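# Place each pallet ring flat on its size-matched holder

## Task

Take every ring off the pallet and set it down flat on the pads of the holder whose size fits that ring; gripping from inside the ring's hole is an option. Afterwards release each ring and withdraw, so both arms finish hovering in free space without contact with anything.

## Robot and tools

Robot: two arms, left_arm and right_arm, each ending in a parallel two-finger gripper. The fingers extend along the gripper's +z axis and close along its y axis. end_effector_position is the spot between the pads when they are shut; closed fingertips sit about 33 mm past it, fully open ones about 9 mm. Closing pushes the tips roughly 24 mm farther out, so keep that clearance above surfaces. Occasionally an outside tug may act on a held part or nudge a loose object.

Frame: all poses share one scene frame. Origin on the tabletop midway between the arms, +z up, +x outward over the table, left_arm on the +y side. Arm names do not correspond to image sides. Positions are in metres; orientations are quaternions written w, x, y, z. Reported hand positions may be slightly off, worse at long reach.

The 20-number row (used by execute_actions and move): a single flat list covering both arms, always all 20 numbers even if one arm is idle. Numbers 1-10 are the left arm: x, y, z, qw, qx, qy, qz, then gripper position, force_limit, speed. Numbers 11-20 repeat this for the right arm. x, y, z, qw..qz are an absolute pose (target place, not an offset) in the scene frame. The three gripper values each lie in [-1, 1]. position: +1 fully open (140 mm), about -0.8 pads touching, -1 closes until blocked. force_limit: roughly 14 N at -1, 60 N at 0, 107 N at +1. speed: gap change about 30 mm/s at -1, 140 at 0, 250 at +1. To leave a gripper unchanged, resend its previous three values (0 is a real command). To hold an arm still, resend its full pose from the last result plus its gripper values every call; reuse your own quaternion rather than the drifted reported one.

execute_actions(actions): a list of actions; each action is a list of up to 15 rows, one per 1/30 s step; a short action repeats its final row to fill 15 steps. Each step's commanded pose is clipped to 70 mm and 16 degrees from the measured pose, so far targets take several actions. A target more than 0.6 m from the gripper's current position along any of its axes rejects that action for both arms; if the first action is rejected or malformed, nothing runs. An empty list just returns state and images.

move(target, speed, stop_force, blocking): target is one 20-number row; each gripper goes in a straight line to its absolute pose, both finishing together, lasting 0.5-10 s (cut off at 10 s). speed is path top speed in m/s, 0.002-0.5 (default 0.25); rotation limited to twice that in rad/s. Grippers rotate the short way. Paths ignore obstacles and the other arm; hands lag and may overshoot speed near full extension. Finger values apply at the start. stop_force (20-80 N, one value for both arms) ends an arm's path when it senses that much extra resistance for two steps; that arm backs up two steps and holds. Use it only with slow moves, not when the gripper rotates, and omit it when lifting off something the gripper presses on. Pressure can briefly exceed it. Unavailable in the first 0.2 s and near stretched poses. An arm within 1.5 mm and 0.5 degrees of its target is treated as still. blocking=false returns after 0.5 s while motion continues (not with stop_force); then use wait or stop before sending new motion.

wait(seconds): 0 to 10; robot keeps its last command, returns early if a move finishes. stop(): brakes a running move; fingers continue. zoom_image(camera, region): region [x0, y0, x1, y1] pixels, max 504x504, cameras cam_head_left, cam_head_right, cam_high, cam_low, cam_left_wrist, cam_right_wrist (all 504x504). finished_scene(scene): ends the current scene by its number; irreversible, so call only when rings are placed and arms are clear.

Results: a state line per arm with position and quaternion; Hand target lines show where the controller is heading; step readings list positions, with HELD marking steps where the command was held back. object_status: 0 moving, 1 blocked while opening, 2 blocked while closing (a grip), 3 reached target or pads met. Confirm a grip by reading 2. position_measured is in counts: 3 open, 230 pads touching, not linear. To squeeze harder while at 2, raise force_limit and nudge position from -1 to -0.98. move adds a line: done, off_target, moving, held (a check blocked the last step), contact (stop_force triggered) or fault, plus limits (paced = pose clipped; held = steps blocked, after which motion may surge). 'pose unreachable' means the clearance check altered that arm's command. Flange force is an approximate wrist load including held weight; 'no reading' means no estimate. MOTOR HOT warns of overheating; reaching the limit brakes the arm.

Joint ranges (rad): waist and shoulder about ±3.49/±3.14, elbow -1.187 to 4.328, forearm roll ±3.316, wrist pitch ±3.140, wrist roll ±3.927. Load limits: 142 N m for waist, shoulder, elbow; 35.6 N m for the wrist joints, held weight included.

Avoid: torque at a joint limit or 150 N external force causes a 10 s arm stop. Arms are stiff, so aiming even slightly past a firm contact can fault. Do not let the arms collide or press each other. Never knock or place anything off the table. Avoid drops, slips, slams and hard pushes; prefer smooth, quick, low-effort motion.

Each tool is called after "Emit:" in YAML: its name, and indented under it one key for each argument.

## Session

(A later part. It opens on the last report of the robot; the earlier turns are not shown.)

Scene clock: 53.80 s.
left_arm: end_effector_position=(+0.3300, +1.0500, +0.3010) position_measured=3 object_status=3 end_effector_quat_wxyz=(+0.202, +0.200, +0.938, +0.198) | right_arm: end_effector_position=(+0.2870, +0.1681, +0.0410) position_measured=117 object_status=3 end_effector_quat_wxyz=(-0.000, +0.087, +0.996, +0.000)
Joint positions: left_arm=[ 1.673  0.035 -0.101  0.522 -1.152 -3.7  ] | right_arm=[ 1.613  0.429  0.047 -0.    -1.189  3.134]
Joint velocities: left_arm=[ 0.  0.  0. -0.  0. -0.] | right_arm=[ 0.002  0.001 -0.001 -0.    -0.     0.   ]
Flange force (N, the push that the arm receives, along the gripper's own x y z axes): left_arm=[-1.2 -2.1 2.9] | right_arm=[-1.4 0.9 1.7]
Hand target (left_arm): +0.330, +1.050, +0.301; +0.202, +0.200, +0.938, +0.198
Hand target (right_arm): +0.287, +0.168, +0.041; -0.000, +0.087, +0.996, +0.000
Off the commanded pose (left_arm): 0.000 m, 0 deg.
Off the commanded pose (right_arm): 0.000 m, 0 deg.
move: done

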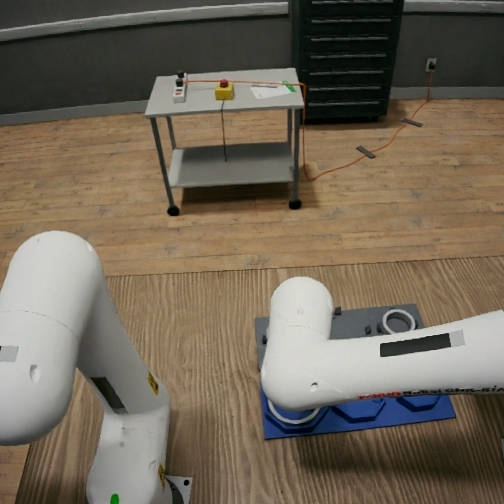

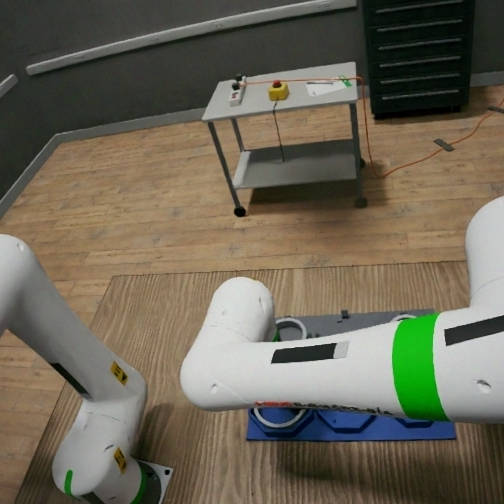

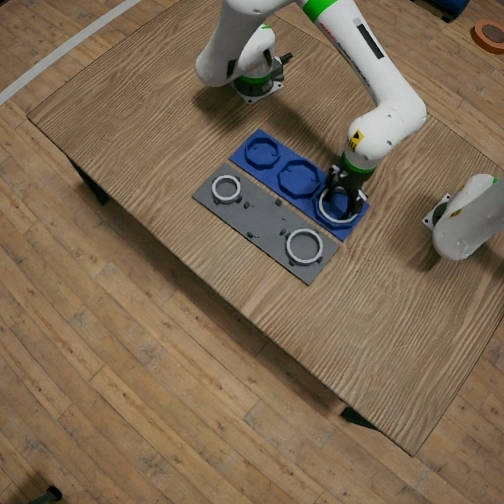

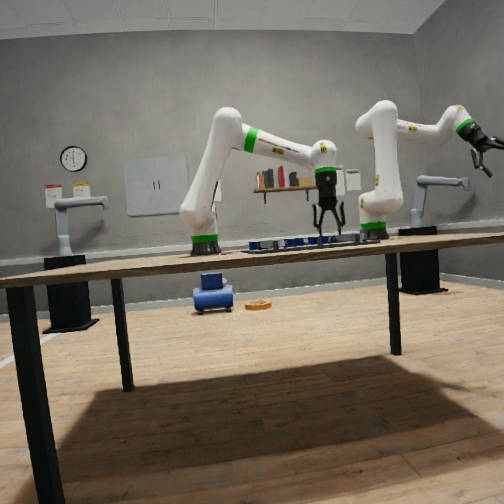

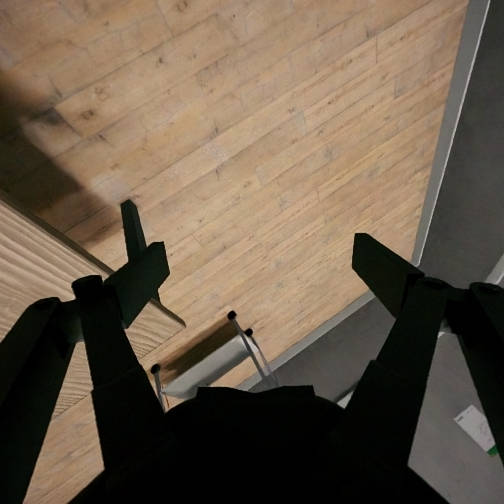

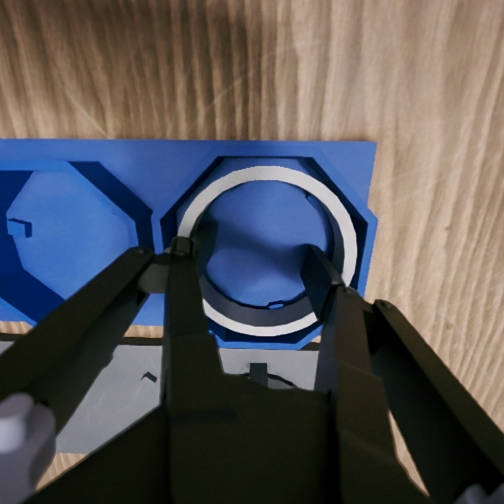

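Emit:
move:
  target: [0.33,1.05,0.301,0.202,0.2,0.938,0.198,1,0,0,0.2855,0.170,0.039,0,0.087,0.996,0,0.2,0,-0.5]
  speed: 0.02

Emit:
move:
  target: [0.33,1.05,0.301,0.202,0.2,0.938,0.198,1,0,0,0.2855,0.170,0.039,0,0.087,0.996,0,1,0,-0.6]

Emit:
move:
  target: [0.33,1.05,0.301,0.202,0.2,0.938,0.198,1,0,0,0.2855,0.170,0.085,0,0.087,0.996,0,1,0,-0.6]
  speed: 0.08

Emit:
move:
  target: [0.33,1.05,0.301,0.202,0.2,0.938,0.198,1,0,0,0.4723,0.0253,0.08,0,0.087,0.996,0,1,0,-0.6]

Emit:
move:
  target: [0.33,1.05,0.301,0.202,0.2,0.938,0.198,1,0,0,0.4723,0.0253,0.051,0,0.087,0.996,0,1,0,-0.6]
  speed: 0.05

Emit:
move:
  target: [0.33,1.05,0.301,0.202,0.2,0.938,0.198,1,0,0,0.4723,0.0253,0.038,0,0.087,0.996,0,1,0,-0.6]
  speed: 0.005
  stop_force: 20

Scene clock: 56.90 s.
left_arm: end_effector_position=(+0.3300, +1.0500, +0.3010) position_measured=3 object_status=3 end_effector_quat_wxyz=(+0.202, +0.200, +0.938, +0.198) | right_arm: end_effector_position=(+0.2855, +0.1700, +0.0390) position_measured=104 object_status=3 end_effector_quat_wxyz=(-0.000, +0.087, +0.996, +0.000)
Joint positions: left_arm=[ 1.673  0.035 -0.101  0.522 -1.152 -3.7  ] | right_arm=[ 1.616  0.434  0.049 -0.    -1.186  3.131]
Joint velocities: left_arm=[-0.    -0.001 -0.    -0.     0.    -0.   ] | right_arm=[-0.001 -0.    -0.001 -0.001  0.    -0.   ]
Flange force (N, the push that the arm receives, along the gripper's own x y z axes): left_arm=[-4.0 2.5 3.1] | right_arm=[-0.6 2.2 0.5]
Hand target (left_arm): +0.330, +1.050, +0.301; +0.202, +0.200, +0.938, +0.198
Hand target (right_arm): +0.285, +0.170, +0.039; -0.000, +0.087, +0.996, +0.000
Off the commanded pose (left_arm): 0.000 m, 0 deg.
Off the commanded pose (right_arm): 0.000 m, 0 deg.
move: done

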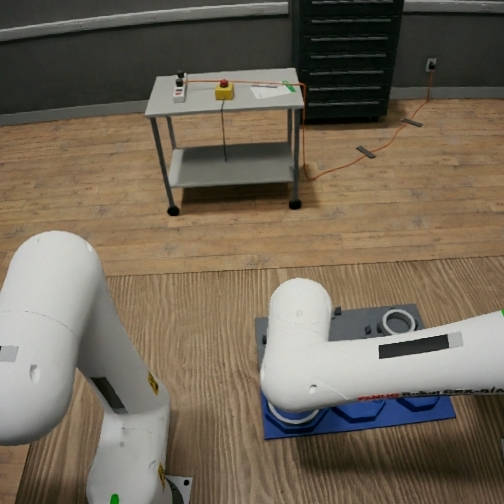

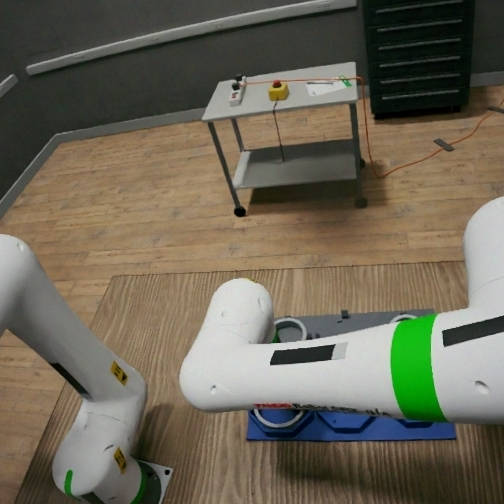

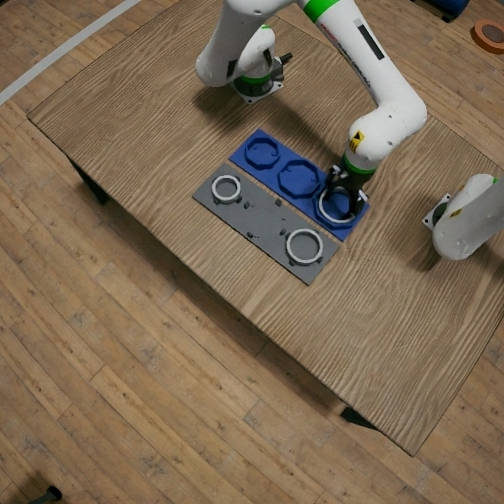

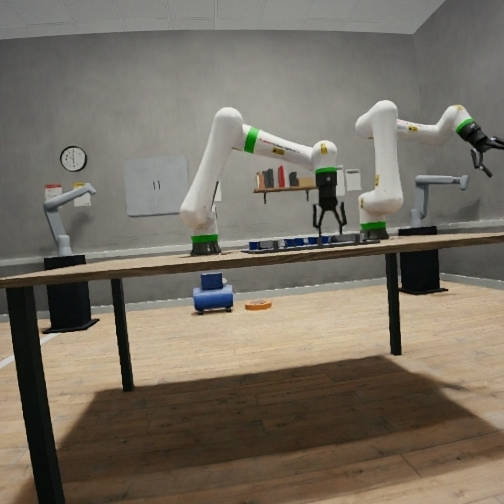

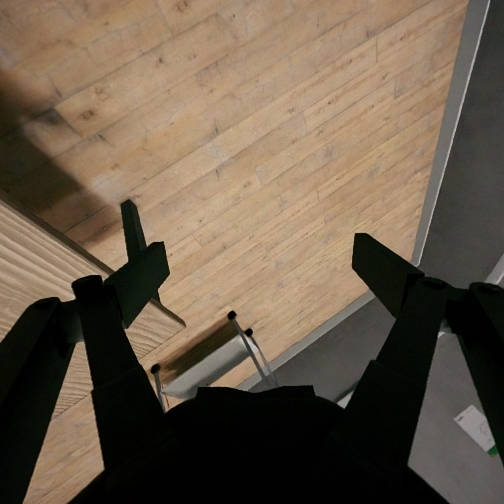

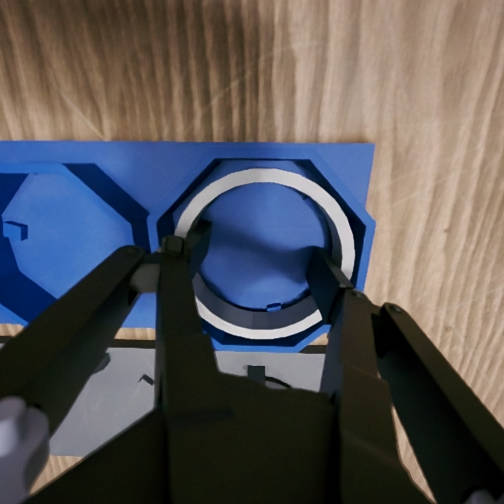

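Scene clock: 57.60 s.
left_arm: end_effector_position=(+0.3300, +1.0500, +0.3010) position_measured=3 object_status=3 end_effector_quat_wxyz=(+0.202, +0.200, +0.938, +0.198) | right_arm: end_effector_position=(+0.2855, +0.1701, +0.0390) position_measured=85 object_status=1 end_effector_quat_wxyz=(+0.000, +0.087, +0.996, +0.000)
Joint positions: left_arm=[ 1.673  0.035 -0.101  0.522 -1.152 -3.7  ] | right_arm=[ 1.616  0.434  0.049  0.    -1.186  3.131]
Joint velocities: left_arm=[ 0.    -0.    -0.     0.    -0.     0.001] | right_arm=[ 0.002 -0.001  0.     0.003 -0.001 -0.001]
Flange force (N, the push that the arm receives, along the gripper's own x y z axes): left_arm=[-2.5 -5.1 4.0] | right_arm=[-1.6 14.7 11.7]
Hand target (left_arm): +0.330, +1.050, +0.301; +0.202, +0.200, +0.938, +0.198
Hand target (right_arm): +0.286, +0.170, +0.039; +0.000, +0.087, +0.996, +0.000
Off the commanded pose (left_arm): 0.000 m, 0 deg.
Off the commanded pose (right_arm): 0.000 m, 0 deg.
move: done

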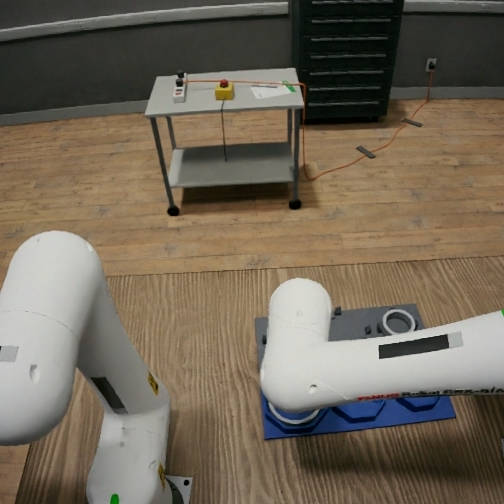

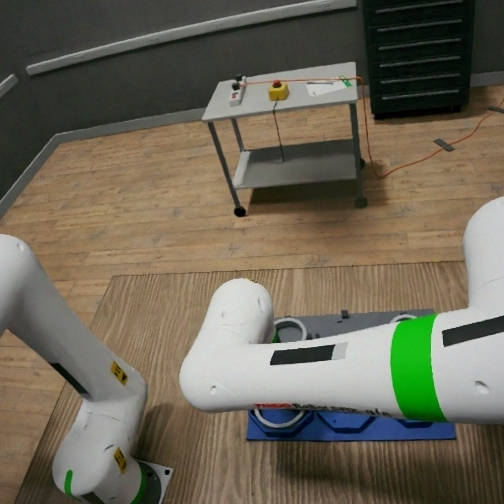

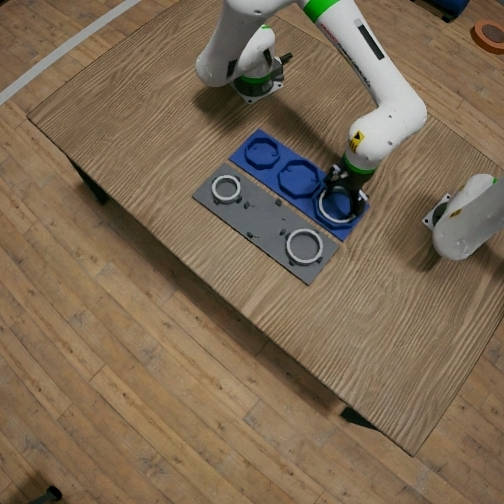

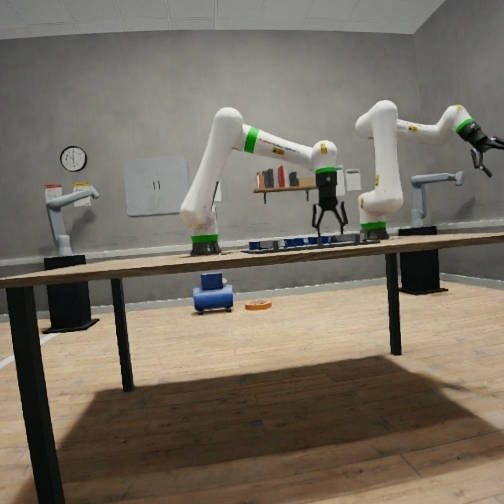

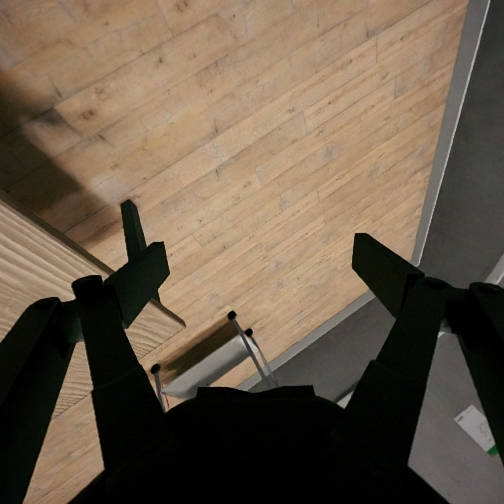

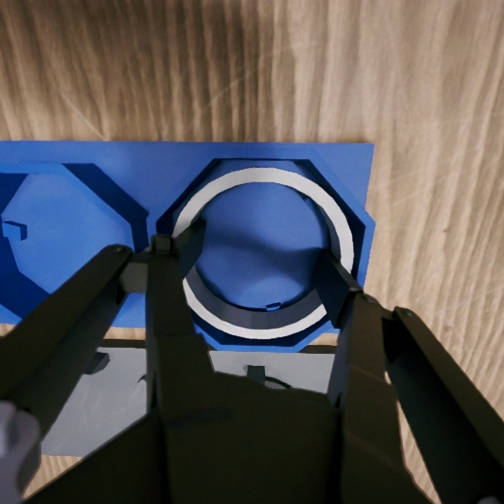

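Scene clock: 58.47 s.
left_arm: end_effector_position=(+0.3300, +1.0500, +0.3010) position_measured=3 object_status=3 end_effector_quat_wxyz=(+0.202, +0.200, +0.938, +0.198) | right_arm: end_effector_position=(+0.2855, +0.1699, +0.0850) position_measured=84 object_status=1 end_effector_quat_wxyz=(+0.000, +0.087, +0.996, -0.000)
Joint positions: left_arm=[ 1.673  0.035 -0.101  0.522 -1.152 -3.7  ] | right_arm=[ 1.616  0.396  0.109  0.    -1.284  3.131]
Joint velocities: left_arm=[-0.001 -0.002  0.    -0.     0.     0.   ] | right_arm=[ 0.002  0.     0.001  0.    -0.001 -0.001]
Flange force (N, the push that the arm receives, along the gripper's own x y z axes): left_arm=[-2.3 -8.9 3.0] | right_arm=[-1.3 2.7 5.8]
Hand target (left_arm): +0.330, +1.050, +0.301; +0.202, +0.200, +0.938, +0.198
Hand target (right_arm): +0.286, +0.170, +0.085; +0.000, +0.087, +0.996, -0.000
Off the commanded pose (left_arm): 0.000 m, 0 deg.
Off the commanded pose (right_arm): 0.000 m, 0 deg.
move: done

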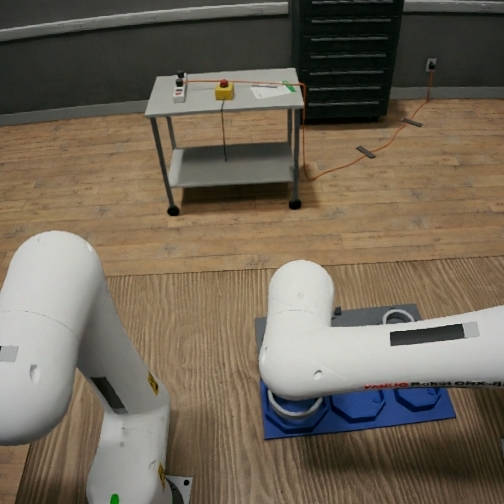

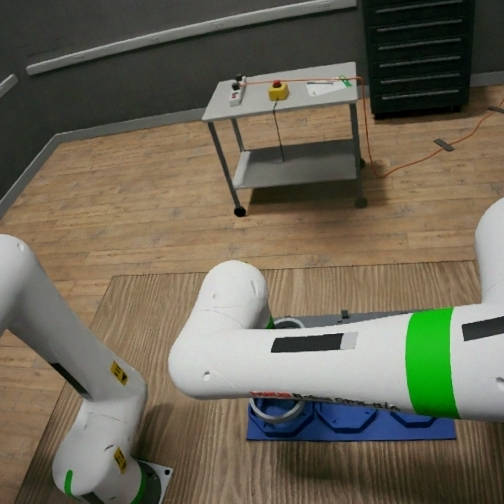

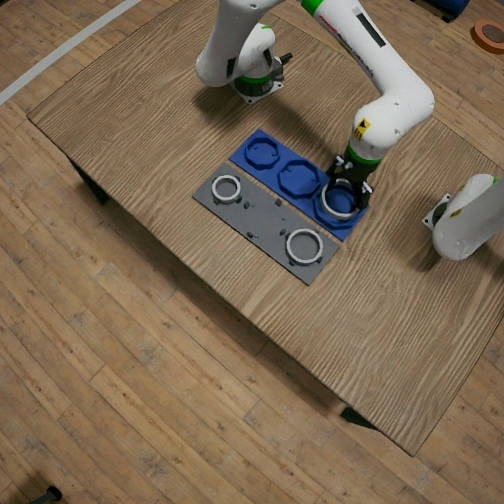

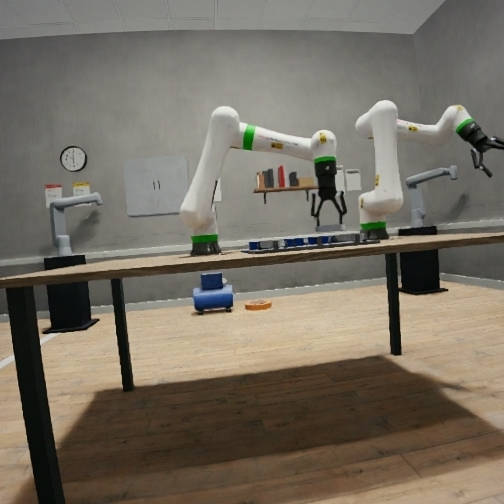

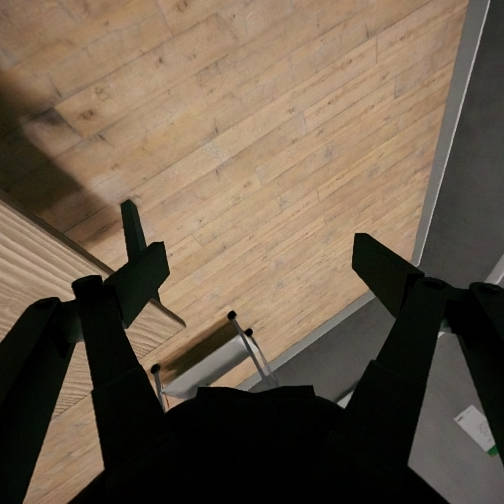

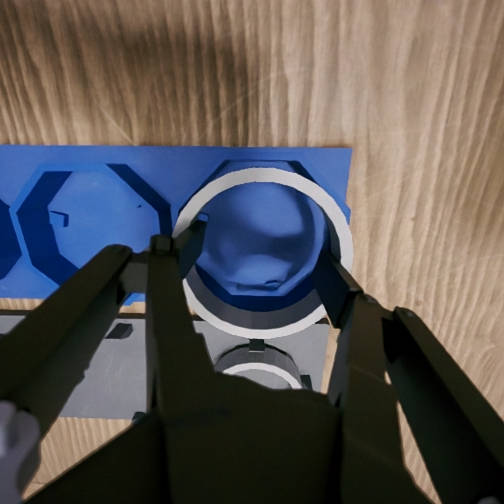

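Scene clock: 59.83 s.
left_arm: end_effector_position=(+0.3300, +1.0500, +0.3010) position_measured=3 object_status=3 end_effector_quat_wxyz=(+0.202, +0.200, +0.938, +0.198) | right_arm: end_effector_position=(+0.4724, +0.0255, +0.0800) position_measured=84 object_status=1 end_effector_quat_wxyz=(+0.000, +0.087, +0.996, -0.001)
Joint positions: left_arm=[ 1.673  0.035 -0.101  0.522 -1.152 -3.7  ] | right_arm=[ 1.212  0.363  0.052  0.001 -1.26   3.535]
Joint velocities: left_arm=[ 0.001  0.     0.    -0.     0.    -0.   ] | right_arm=[-0.001  0.     0.     0.    -0.     0.   ]
Flange force (N, the push that the arm receives, along the gripper's own x y z axes): left_arm=[-0.8 -7.8 4.0] | right_arm=[-4.7 2.5 6.4]
Hand target (left_arm): +0.330, +1.050, +0.301; +0.202, +0.200, +0.938, +0.198
Hand target (right_arm): +0.472, +0.026, +0.080; +0.000, +0.087, +0.996, -0.000
Off the commanded pose (left_arm): 0.000 m, 0 deg.
Off the commanded pose (right_arm): 0.000 m, 0 deg.
move: done

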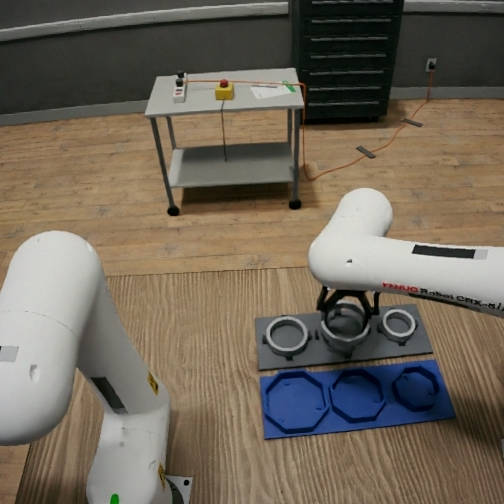

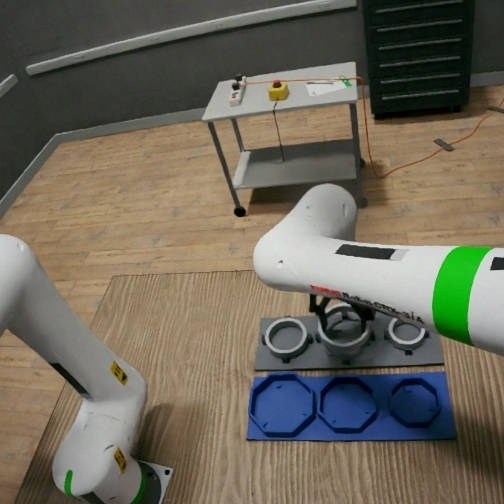

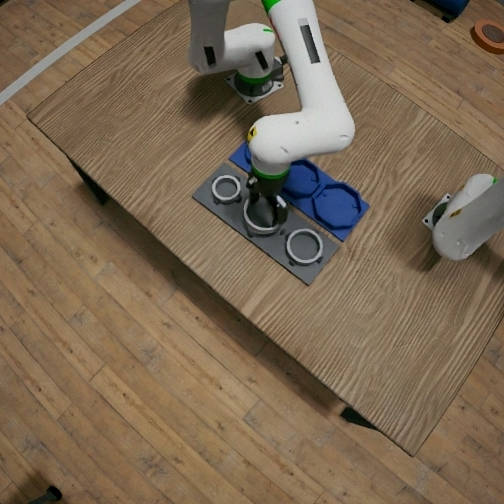

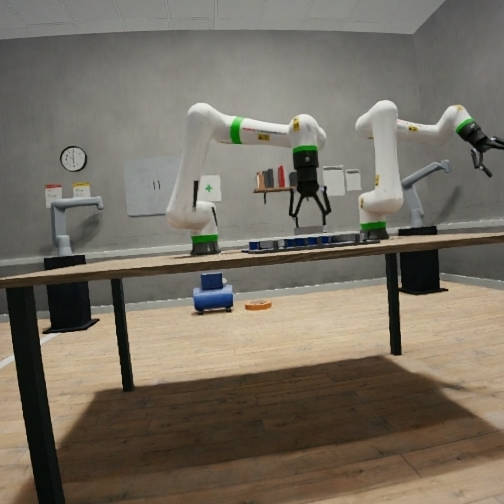

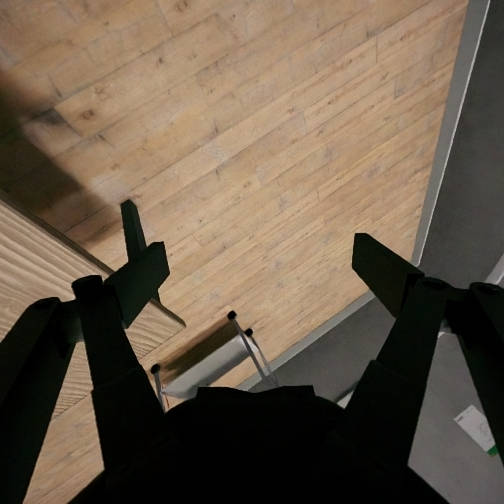

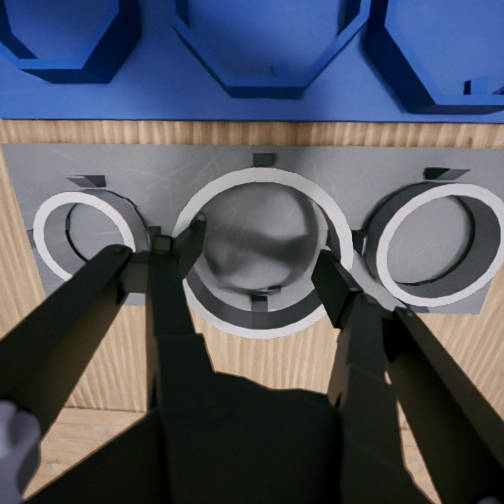

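Scene clock: 60.67 s.
left_arm: end_effector_position=(+0.3300, +1.0500, +0.3010) position_measured=3 object_status=3 end_effector_quat_wxyz=(+0.202, +0.200, +0.938, +0.198) | right_arm: end_effector_position=(+0.4723, +0.0254, +0.0510) position_measured=84 object_status=1 end_effector_quat_wxyz=(-0.000, +0.087, +0.996, +0.000)
Joint positions: left_arm=[ 1.673  0.035 -0.101  0.522 -1.152 -3.7  ] | right_arm=[ 1.211  0.386  0.011 -0.    -1.196  3.536]
Joint velocities: left_arm=[-0.003 -0.    -0.    -0.    -0.    -0.   ] | right_arm=[-0.001  0.001  0.     0.001 -0.001  0.   ]
Flange force (N, the push that the arm receives, along the gripper's own x y z axes): left_arm=[-0.1 -2.0 3.9] | right_arm=[-2.6 1.7 6.4]
Hand target (left_arm): +0.330, +1.050, +0.301; +0.202, +0.200, +0.938, +0.198
Hand target (right_arm): +0.472, +0.025, +0.051; -0.000, +0.087, +0.996, +0.000
Off the commanded pose (left_arm): 0.000 m, 0 deg.
Off the commanded pose (right_arm): 0.000 m, 0 deg.
move: done

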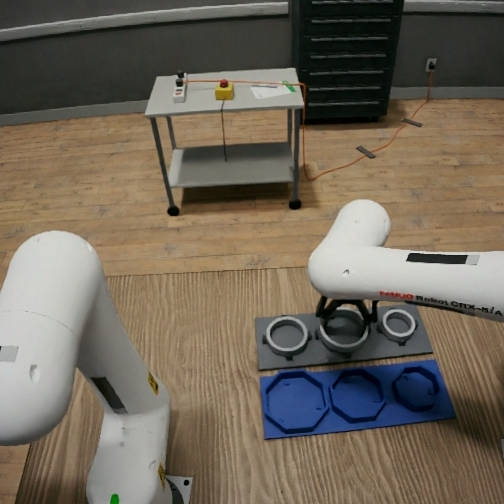

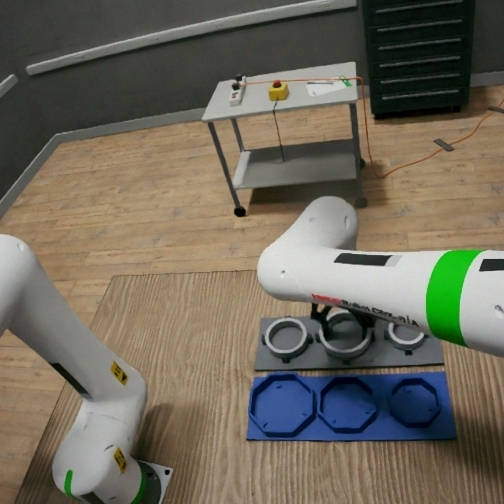

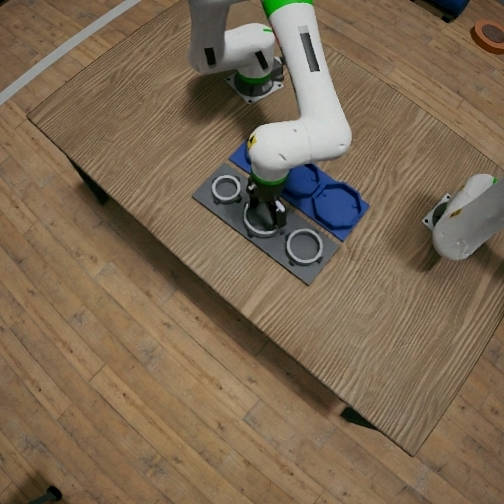

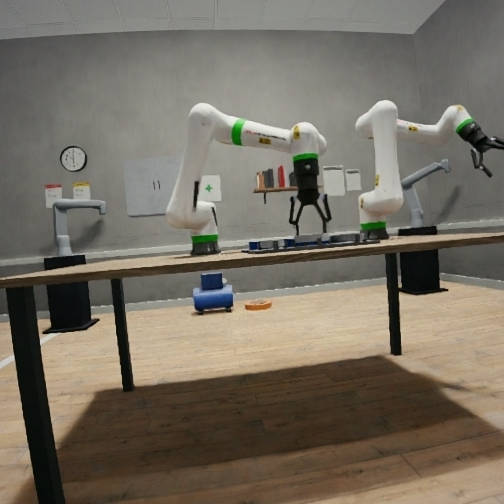

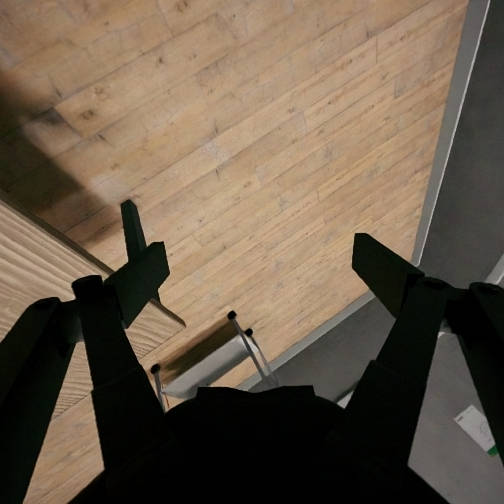

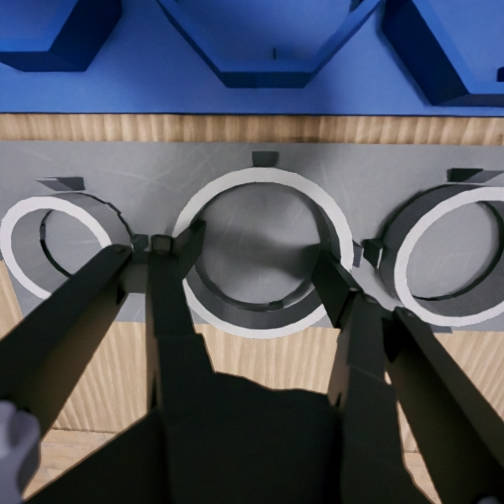

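Scene clock: 62.73 s.
left_arm: end_effector_position=(+0.3300, +1.0500, +0.3010) position_measured=3 object_status=3 end_effector_quat_wxyz=(+0.202, +0.200, +0.938, +0.198) | right_arm: end_effector_position=(+0.4724, +0.0255, +0.0423) position_measured=84 object_status=1 end_effector_quat_wxyz=(+0.000, +0.087, +0.996, +0.000)
Joint positions: left_arm=[ 1.673  0.035 -0.101  0.522 -1.152 -3.7  ] | right_arm=[ 1.211  0.394  0.    -0.    -1.177  3.536]
Joint velocities: left_arm=[ 0.001 -0.002 -0.    -0.    -0.    -0.   ] | right_arm=[-0.002 -0.     0.001 -0.001 -0.006  0.001]
Flange force (N, the push that the arm receives, along the gripper's own x y z axes): left_arm=[-2.1 -0.9 5.1] | right_arm=[0.8 -1.1 -19.7]
Hand target (left_arm): +0.330, +1.050, +0.301; +0.202, +0.200, +0.938, +0.198
Hand target (right_arm): +0.472, +0.025, +0.042; -0.000, +0.087, +0.996, +0.000
Off the commanded pose (left_arm): 0.000 m, 0 deg.
Off the commanded pose (right_arm): 0.004 m, 0 deg.
move: contact (right_arm)

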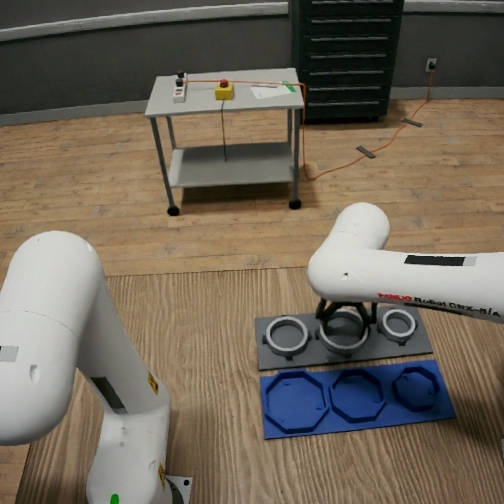

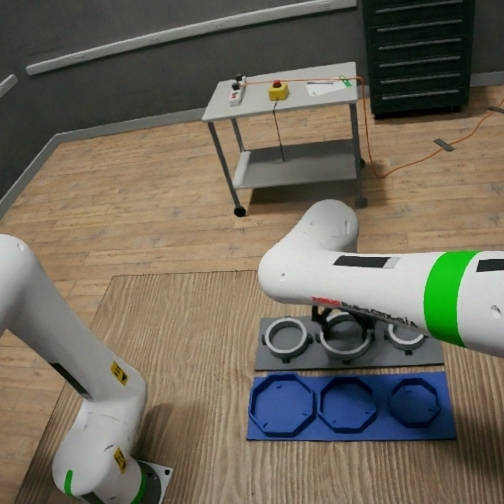

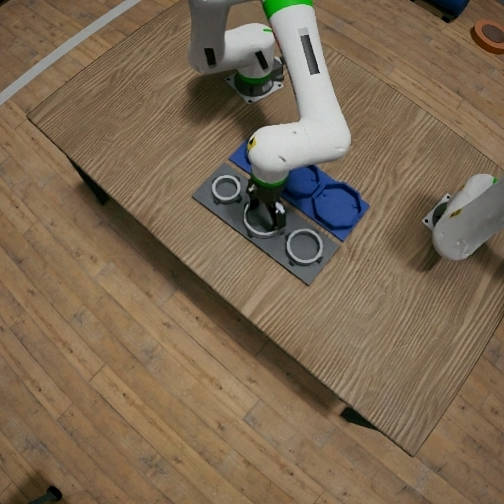

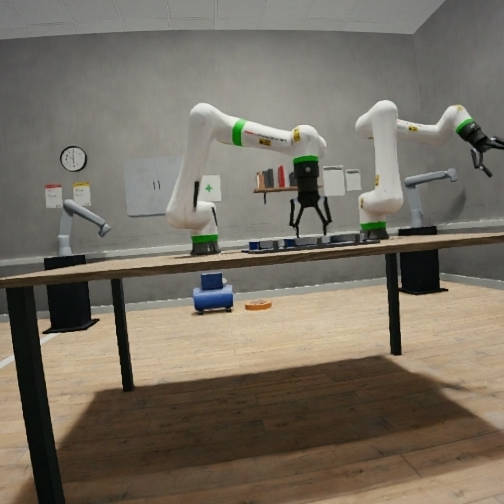

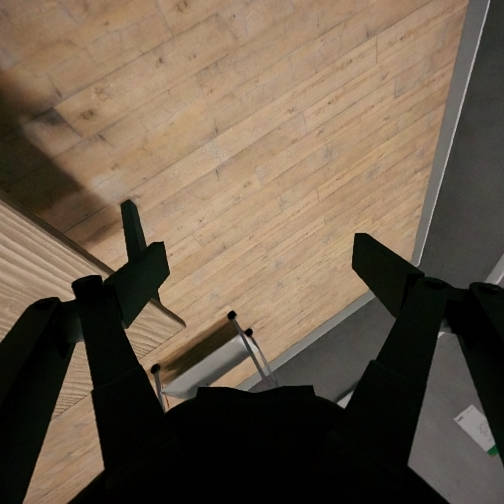

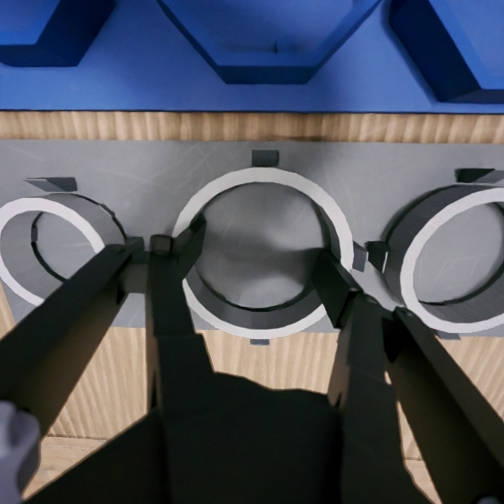

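Emit:
move:
  target: [0.33,1.05,0.301,0.202,0.2,0.938,0.198,1,0,0,0.4723,0.0253,0.0427,0,0.087,0.996,0,0.15,0,-0.5]

Emit:
move:
  target: [0.33,1.05,0.301,0.202,0.2,0.938,0.198,1,0,0,0.4723,0.0253,0.2,0,0.087,0.996,0,0.15,0,-0.5]

Emit:
finished_scene:
  scene: 1

Scene clock: 64.50 s.
left_arm: end_effector_position=(+0.3300, +1.0500, +0.3010) position_measured=3 object_status=3 end_effector_quat_wxyz=(+0.202, +0.200, +0.938, +0.198) | right_arm: end_effector_position=(+0.4723, +0.0253, +0.0427) position_measured=110 object_status=3 end_effector_quat_wxyz=(-0.000, +0.087, +0.996, +0.000)
Joint positions: left_arm=[ 1.673  0.035 -0.101  0.522 -1.152 -3.7  ] | right_arm=[ 1.211  0.393  0.001 -0.    -1.178  3.536]
Joint velocities: left_arm=[-0.  0. -0.  0.  0.  0.] | right_arm=[-0.    -0.    -0.     0.001  0.     0.002]
Flange force (N, the push that the arm receives, along the gripper's own x y z axes): left_arm=[-0.7 -2.8 2.6] | right_arm=[-2.8 1.1 0.7]
Hand target (left_arm): +0.330, +1.050, +0.301; +0.202, +0.200, +0.938, +0.198
Hand target (right_arm): +0.472, +0.025, +0.043; -0.000, +0.087, +0.996, +0.000
Off the commanded pose (left_arm): 0.000 m, 0 deg.
Off the commanded pose (right_arm): 0.000 m, 0 deg.
move: done

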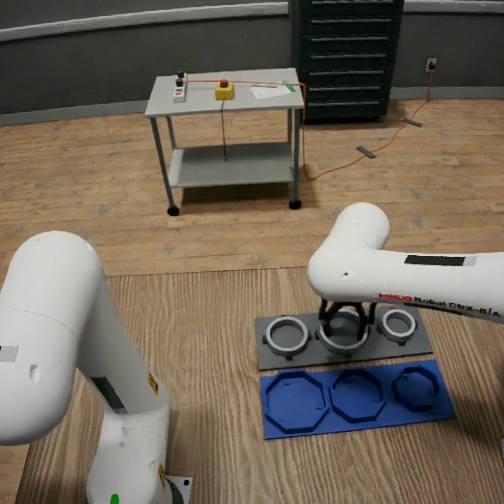

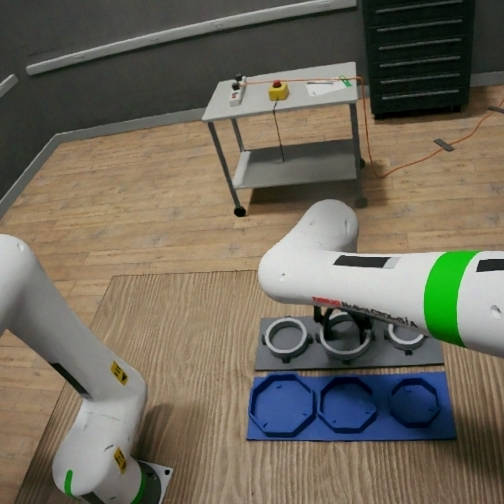

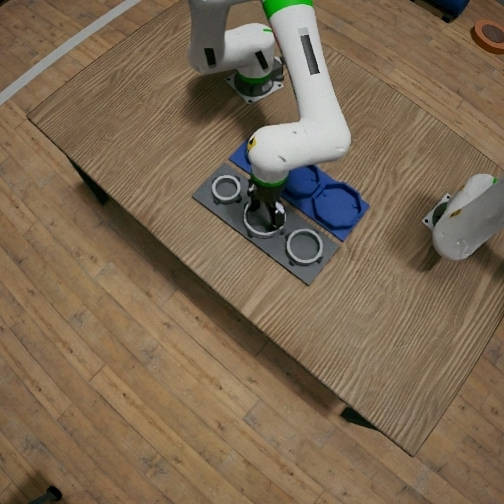

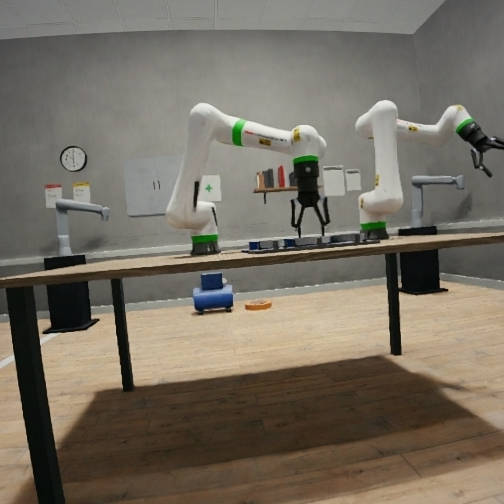

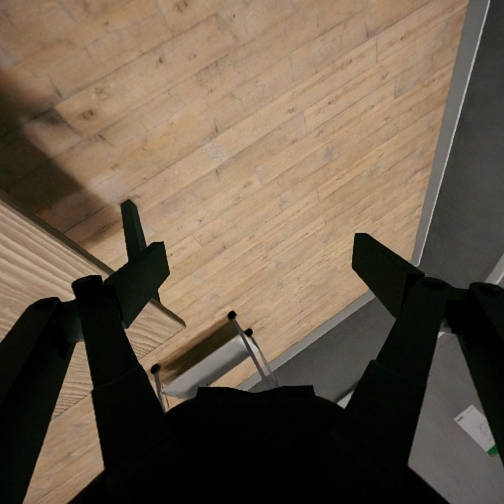

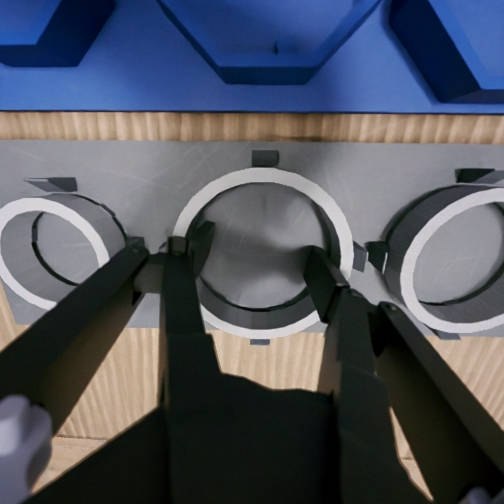

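Scene clock: 65.53 s.
left_arm: end_effector_position=(+0.3300, +1.0500, +0.3010) position_measured=3 object_status=3 end_effector_quat_wxyz=(+0.202, +0.200, +0.938, +0.198) | right_arm: end_effector_position=(+0.4723, +0.0250, +0.2000) position_measured=110 object_status=3 end_effector_quat_wxyz=(+0.000, +0.087, +0.996, -0.000)
Joint positions: left_arm=[ 1.673  0.035 -0.101  0.522 -1.152 -3.7  ] | right_arm=[ 1.211  0.309  0.264  0.    -1.526  3.535]
Joint velocities: left_arm=[-0.002  0.002 -0.    -0.     0.     0.   ] | right_arm=[-0.    -0.     0.    -0.004 -0.001  0.   ]
Flange force (N, the push that the arm receives, along the gripper's own x y z axes): left_arm=[-1.8 -7.7 2.1] | right_arm=[-0.8 2.2 0.5]
Hand target (left_arm): +0.330, +1.050, +0.301; +0.202, +0.200, +0.938, +0.198
Hand target (right_arm): +0.472, +0.025, +0.200; +0.000, +0.087, +0.996, -0.000
Off the commanded pose (left_arm): 0.000 m, 0 deg.
Off the commanded pose (right_arm): 0.000 m, 0 deg.
move: done

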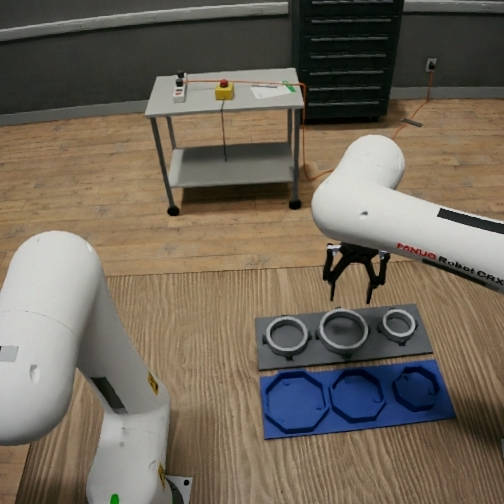

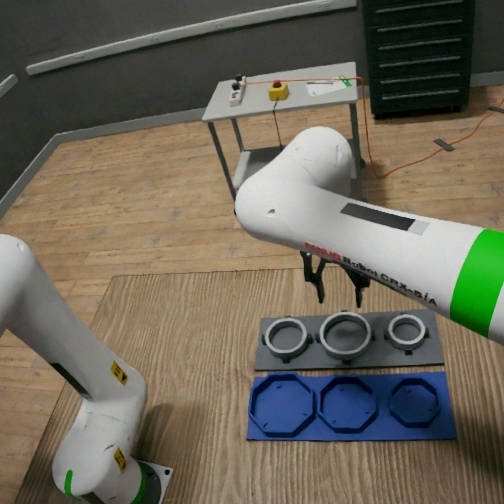

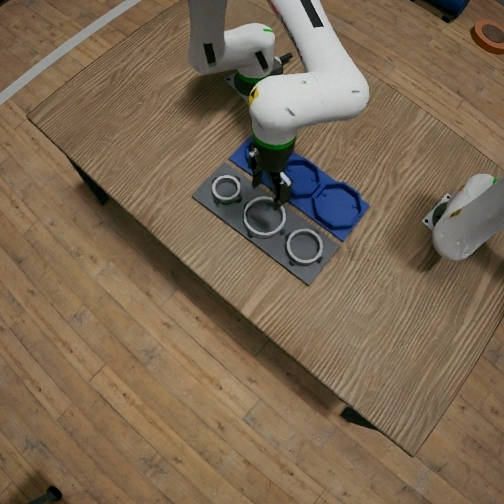

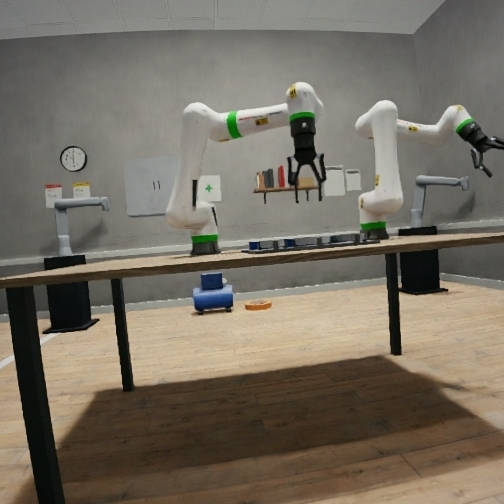

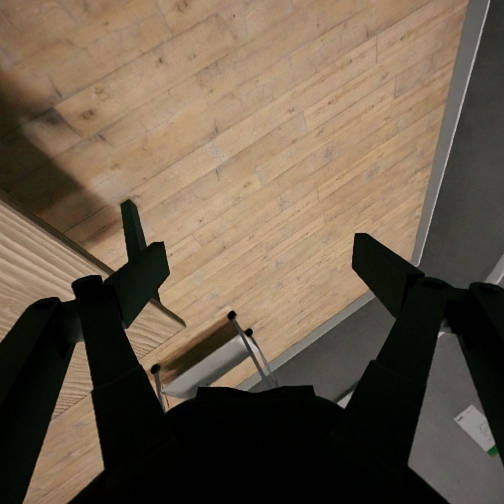

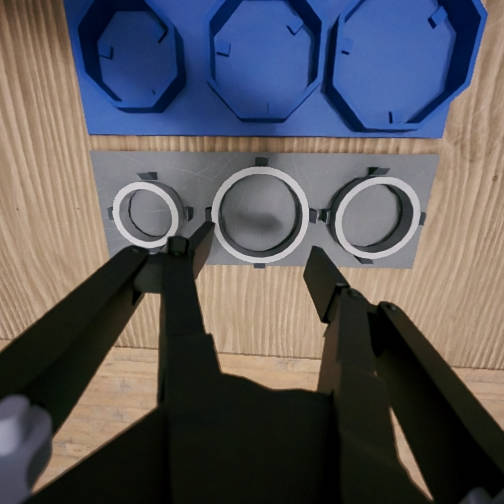

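The scene is finished: the task was done.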